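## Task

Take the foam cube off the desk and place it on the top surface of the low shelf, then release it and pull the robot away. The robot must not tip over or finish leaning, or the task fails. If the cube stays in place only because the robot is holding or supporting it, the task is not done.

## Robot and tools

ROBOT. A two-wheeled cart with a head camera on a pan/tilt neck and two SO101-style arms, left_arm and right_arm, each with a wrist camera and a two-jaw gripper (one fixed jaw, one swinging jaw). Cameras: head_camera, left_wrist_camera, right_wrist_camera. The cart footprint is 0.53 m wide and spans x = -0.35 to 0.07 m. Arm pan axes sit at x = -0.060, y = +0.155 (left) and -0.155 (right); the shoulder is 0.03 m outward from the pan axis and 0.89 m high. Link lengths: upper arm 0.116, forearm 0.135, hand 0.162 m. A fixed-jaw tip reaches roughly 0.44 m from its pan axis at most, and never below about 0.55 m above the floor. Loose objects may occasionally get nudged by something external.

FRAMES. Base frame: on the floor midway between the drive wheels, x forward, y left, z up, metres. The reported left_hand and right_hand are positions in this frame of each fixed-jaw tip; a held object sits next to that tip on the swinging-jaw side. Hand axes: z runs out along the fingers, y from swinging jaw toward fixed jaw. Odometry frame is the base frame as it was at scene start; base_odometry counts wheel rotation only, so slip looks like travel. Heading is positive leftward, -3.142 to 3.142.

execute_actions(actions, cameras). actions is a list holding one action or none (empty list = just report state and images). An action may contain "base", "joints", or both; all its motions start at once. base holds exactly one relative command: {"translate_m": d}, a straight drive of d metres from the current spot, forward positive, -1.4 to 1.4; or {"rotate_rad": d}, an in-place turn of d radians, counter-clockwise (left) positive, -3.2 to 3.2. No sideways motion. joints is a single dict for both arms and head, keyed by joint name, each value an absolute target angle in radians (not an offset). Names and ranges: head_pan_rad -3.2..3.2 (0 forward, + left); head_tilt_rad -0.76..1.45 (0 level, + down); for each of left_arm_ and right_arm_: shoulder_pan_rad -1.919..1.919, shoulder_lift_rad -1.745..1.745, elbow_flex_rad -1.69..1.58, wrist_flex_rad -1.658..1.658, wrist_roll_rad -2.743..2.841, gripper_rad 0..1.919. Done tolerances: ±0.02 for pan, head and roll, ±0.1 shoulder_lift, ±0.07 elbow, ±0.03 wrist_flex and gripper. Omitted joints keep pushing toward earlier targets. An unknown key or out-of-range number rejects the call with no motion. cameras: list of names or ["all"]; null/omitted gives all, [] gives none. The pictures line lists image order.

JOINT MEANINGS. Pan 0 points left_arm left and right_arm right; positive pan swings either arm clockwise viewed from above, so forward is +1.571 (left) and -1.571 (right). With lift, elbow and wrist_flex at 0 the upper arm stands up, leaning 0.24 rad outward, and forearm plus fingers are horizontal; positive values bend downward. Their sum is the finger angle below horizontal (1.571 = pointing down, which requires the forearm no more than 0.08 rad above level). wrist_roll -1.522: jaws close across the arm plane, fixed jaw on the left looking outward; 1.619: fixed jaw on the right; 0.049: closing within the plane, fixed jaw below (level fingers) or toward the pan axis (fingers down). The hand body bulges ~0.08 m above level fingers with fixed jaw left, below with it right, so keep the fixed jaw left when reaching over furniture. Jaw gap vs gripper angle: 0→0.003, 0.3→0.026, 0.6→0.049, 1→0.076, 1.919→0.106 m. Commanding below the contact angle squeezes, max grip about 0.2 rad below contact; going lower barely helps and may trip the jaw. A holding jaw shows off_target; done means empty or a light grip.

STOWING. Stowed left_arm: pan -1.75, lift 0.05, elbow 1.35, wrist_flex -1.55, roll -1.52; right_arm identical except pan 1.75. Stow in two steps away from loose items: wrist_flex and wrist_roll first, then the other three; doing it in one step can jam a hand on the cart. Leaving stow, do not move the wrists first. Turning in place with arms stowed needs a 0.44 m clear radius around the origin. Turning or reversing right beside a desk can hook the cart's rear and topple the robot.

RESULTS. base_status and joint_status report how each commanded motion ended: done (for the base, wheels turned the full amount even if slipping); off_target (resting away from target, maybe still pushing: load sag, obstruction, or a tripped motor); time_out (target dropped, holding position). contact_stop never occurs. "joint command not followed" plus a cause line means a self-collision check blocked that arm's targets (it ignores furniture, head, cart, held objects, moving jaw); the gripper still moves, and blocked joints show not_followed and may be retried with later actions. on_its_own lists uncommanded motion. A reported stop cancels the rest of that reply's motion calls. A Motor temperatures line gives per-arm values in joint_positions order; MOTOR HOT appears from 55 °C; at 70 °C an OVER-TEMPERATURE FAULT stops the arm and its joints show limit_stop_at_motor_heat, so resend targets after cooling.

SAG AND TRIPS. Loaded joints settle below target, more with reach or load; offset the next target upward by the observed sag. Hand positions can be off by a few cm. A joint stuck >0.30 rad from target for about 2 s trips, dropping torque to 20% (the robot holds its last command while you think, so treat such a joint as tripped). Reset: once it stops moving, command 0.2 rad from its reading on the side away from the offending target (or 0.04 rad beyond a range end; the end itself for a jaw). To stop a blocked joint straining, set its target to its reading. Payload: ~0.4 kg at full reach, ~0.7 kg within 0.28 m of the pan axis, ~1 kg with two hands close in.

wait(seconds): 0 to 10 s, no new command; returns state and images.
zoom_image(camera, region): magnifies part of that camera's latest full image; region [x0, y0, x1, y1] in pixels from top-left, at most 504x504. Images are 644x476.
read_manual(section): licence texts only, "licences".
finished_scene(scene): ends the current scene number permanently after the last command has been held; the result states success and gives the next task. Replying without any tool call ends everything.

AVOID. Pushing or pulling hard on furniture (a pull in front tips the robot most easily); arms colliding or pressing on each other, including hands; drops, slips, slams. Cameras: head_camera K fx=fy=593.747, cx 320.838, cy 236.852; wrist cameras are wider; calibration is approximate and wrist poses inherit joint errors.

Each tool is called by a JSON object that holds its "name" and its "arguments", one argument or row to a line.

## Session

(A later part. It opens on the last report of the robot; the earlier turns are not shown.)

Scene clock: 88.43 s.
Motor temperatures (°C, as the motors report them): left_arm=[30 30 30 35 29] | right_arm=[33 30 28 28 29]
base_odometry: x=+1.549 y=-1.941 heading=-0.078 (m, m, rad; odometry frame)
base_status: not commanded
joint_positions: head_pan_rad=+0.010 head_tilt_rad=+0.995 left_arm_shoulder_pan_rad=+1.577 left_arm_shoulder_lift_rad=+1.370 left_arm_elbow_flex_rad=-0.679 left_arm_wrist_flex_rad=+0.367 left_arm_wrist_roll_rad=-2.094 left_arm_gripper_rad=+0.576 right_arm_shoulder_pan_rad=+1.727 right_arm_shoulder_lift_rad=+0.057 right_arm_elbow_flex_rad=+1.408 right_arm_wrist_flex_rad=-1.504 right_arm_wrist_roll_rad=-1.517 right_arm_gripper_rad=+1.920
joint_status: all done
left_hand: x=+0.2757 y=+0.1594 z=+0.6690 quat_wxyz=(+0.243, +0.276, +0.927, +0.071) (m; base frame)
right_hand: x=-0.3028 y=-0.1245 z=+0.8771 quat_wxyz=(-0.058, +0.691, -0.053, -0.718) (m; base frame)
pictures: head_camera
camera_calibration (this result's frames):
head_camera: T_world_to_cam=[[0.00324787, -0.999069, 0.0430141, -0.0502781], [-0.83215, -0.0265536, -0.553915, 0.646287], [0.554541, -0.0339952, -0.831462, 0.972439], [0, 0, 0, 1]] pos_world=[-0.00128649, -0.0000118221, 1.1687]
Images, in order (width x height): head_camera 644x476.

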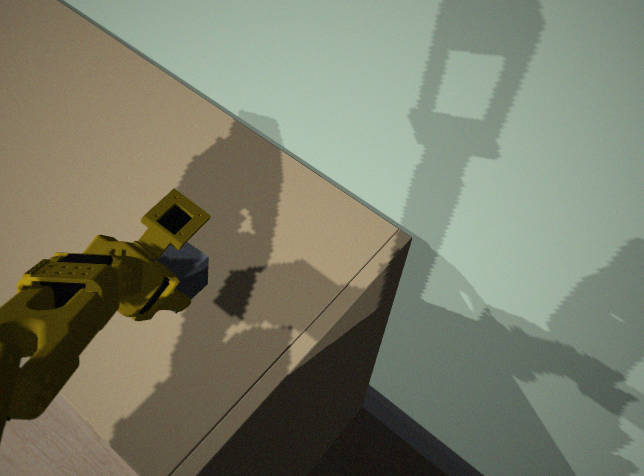

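Over the top. Lower slightly, release, retreat.

{"name": "execute_actions", "arguments": {
  "actions": [
    {"joints":{"left_arm_shoulder_lift_rad":1.45}}
  ],
  "cameras": []
}}

{"name": "execute_actions", "arguments": {
  "actions": [
    {"joints":{"left_arm_gripper_rad":1.3}}
  ],
  "cameras": []
}}

{"name": "execute_actions", "arguments": {
  "actions": [
    {"joints":{"left_arm_shoulder_lift_rad":0.8}}
  ],
  "cameras": []
}}

{"name": "execute_actions", "arguments": {
  "actions": [
    {"base":{"translate_m":-0.15}}
  ],
  "cameras": ["head_camera"]
}}

Scene clock: 90.83 s.
Motor temperatures (°C, as the motors report them): left_arm=[30 30 30 35 29] | right_arm=[33 30 28 28 29]
base_odometry: x=+1.549 y=-1.941 heading=-0.078 (m, m, rad; odometry frame)
base_status: not commanded
joint_positions: head_pan_rad=+0.010 head_tilt_rad=+0.995 left_arm_shoulder_pan_rad=+1.577 left_arm_shoulder_lift_rad=+1.469 left_arm_elbow_flex_rad=-0.682 left_arm_wrist_flex_rad=+0.366 left_arm_wrist_roll_rad=-2.094 left_arm_gripper_rad=+0.576 right_arm_shoulder_pan_rad=+1.727 right_arm_shoulder_lift_rad=+0.057 right_arm_elbow_flex_rad=+1.408 right_arm_wrist_flex_rad=-1.504 right_arm_wrist_roll_rad=-1.517 right_arm_gripper_rad=+1.920
joint_status: all done
left_hand: x=+0.2531 y=+0.1596 z=+0.6407 quat_wxyz=(+0.199, +0.279, +0.938, +0.058) (m; base frame)
right_hand: x=-0.3028 y=-0.1245 z=+0.8771 quat_wxyz=(-0.058, +0.691, -0.053, -0.718) (m; base frame)
pictures: none
No camera images: the call's "cameras" was empty. Leave "cameras" out to get every camera's image.

Scene clock: 91.80 s.
Motor temperatures (°C, as the motors report them): left_arm=[30 30 30 35 29] | right_arm=[33 30 28 28 29]
base_odometry: x=+1.549 y=-1.941 heading=-0.078 (m, m, rad; odometry frame)
base_status: not commanded
joint_positions: head_pan_rad=+0.010 head_tilt_rad=+0.995 left_arm_shoulder_pan_rad=+1.577 left_arm_shoulder_lift_rad=+1.469 left_arm_elbow_flex_rad=-0.682 left_arm_wrist_flex_rad=+0.366 left_arm_wrist_roll_rad=-2.094 left_arm_gripper_rad=+1.289 right_arm_shoulder_pan_rad=+1.727 right_arm_shoulder_lift_rad=+0.057 right_arm_elbow_flex_rad=+1.408 right_arm_wrist_flex_rad=-1.504 right_arm_wrist_roll_rad=-1.517 right_arm_gripper_rad=+1.920
joint_status: all done
left_hand: x=+0.2531 y=+0.1596 z=+0.6407 quat_wxyz=(+0.199, +0.279, +0.938, +0.058) (m; base frame)
right_hand: x=-0.3028 y=-0.1245 z=+0.8771 quat_wxyz=(-0.058, +0.691, -0.053, -0.718) (m; base frame)
pictures: none
No camera images: the call's "cameras" was empty. Leave "cameras" out to get every camera's image.

Scene clock: 93.00 s.
Motor temperatures (°C, as the motors report them): left_arm=[30 30 30 35 29] | right_arm=[33 30 28 28 29]
base_odometry: x=+1.549 y=-1.941 heading=-0.078 (m, m, rad; odometry frame)
base_status: not commanded
joint_positions: head_pan_rad=+0.010 head_tilt_rad=+0.995 left_arm_shoulder_pan_rad=+1.577 left_arm_shoulder_lift_rad=+0.866 left_arm_elbow_flex_rad=-0.682 left_arm_wrist_flex_rad=+0.366 left_arm_wrist_roll_rad=-2.094 left_arm_gripper_rad=+1.290 right_arm_shoulder_pan_rad=+1.727 right_arm_shoulder_lift_rad=+0.057 right_arm_elbow_flex_rad=+1.408 right_arm_wrist_flex_rad=-1.504 right_arm_wrist_roll_rad=-1.517 right_arm_gripper_rad=+1.920
joint_status: all done
left_hand: x=+0.3469 y=+0.1590 z=+0.8457 quat_wxyz=(+0.469, +0.249, +0.836, +0.136) (m; base frame)
right_hand: x=-0.3028 y=-0.1245 z=+0.8771 quat_wxyz=(-0.058, +0.691, -0.053, -0.718) (m; base frame)
pictures: none
No camera images: the call's "cameras" was empty. Leave "cameras" out to get every camera's image.

Scene clock: 94.67 s.
Motor temperatures (°C, as the motors report them): left_arm=[30 30 30 35 29] | right_arm=[33 30 28 28 29]
base_odometry: x=+1.399 y=-1.929 heading=-0.079 (m, m, rad; odometry frame)
base_status: done
joint_positions: head_pan_rad=+0.010 head_tilt_rad=+0.995 left_arm_shoulder_pan_rad=+1.577 left_arm_shoulder_lift_rad=+0.866 left_arm_elbow_flex_rad=-0.682 left_arm_wrist_flex_rad=+0.366 left_arm_wrist_roll_rad=-2.094 left_arm_gripper_rad=+1.290 right_arm_shoulder_pan_rad=+1.727 right_arm_shoulder_lift_rad=+0.057 right_arm_elbow_flex_rad=+1.408 right_arm_wrist_flex_rad=-1.504 right_arm_wrist_roll_rad=-1.517 right_arm_gripper_rad=+1.920
joint_status: not commanded
left_hand: x=+0.3469 y=+0.1590 z=+0.8457 quat_wxyz=(+0.469, +0.249, +0.836, +0.136) (m; base frame)
right_hand: x=-0.3028 y=-0.1245 z=+0.8771 quat_wxyz=(-0.058, +0.691, -0.053, -0.718) (m; base frame)
pictures: head_camera
camera_calibration (this result's frames):
head_camera: T_world_to_cam=[[0.00325343, -0.999069, 0.043015, -0.0502788], [-0.832218, -0.0265545, -0.553812, 0.646165], [0.554438, -0.0339961, -0.83153, 0.972513], [0, 0, 0, 1]] pos_world=[-0.0012843, -0.0000117896, 1.16869]
Images, in order (width x height): head_camera 644x476.

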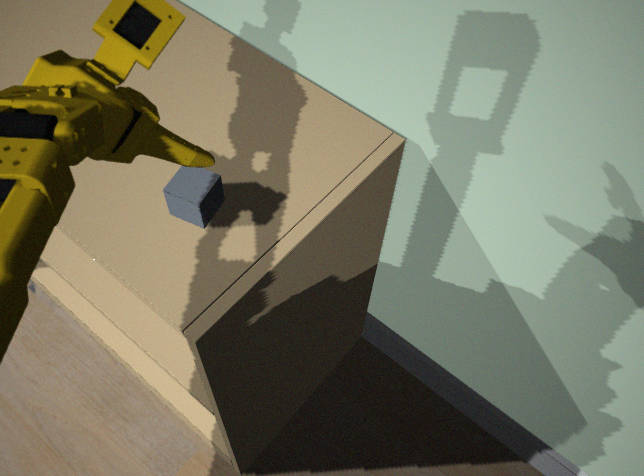

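{"name": "finished_scene", "arguments": {
  "scene": 1
}}

The scene is finished: the task was done.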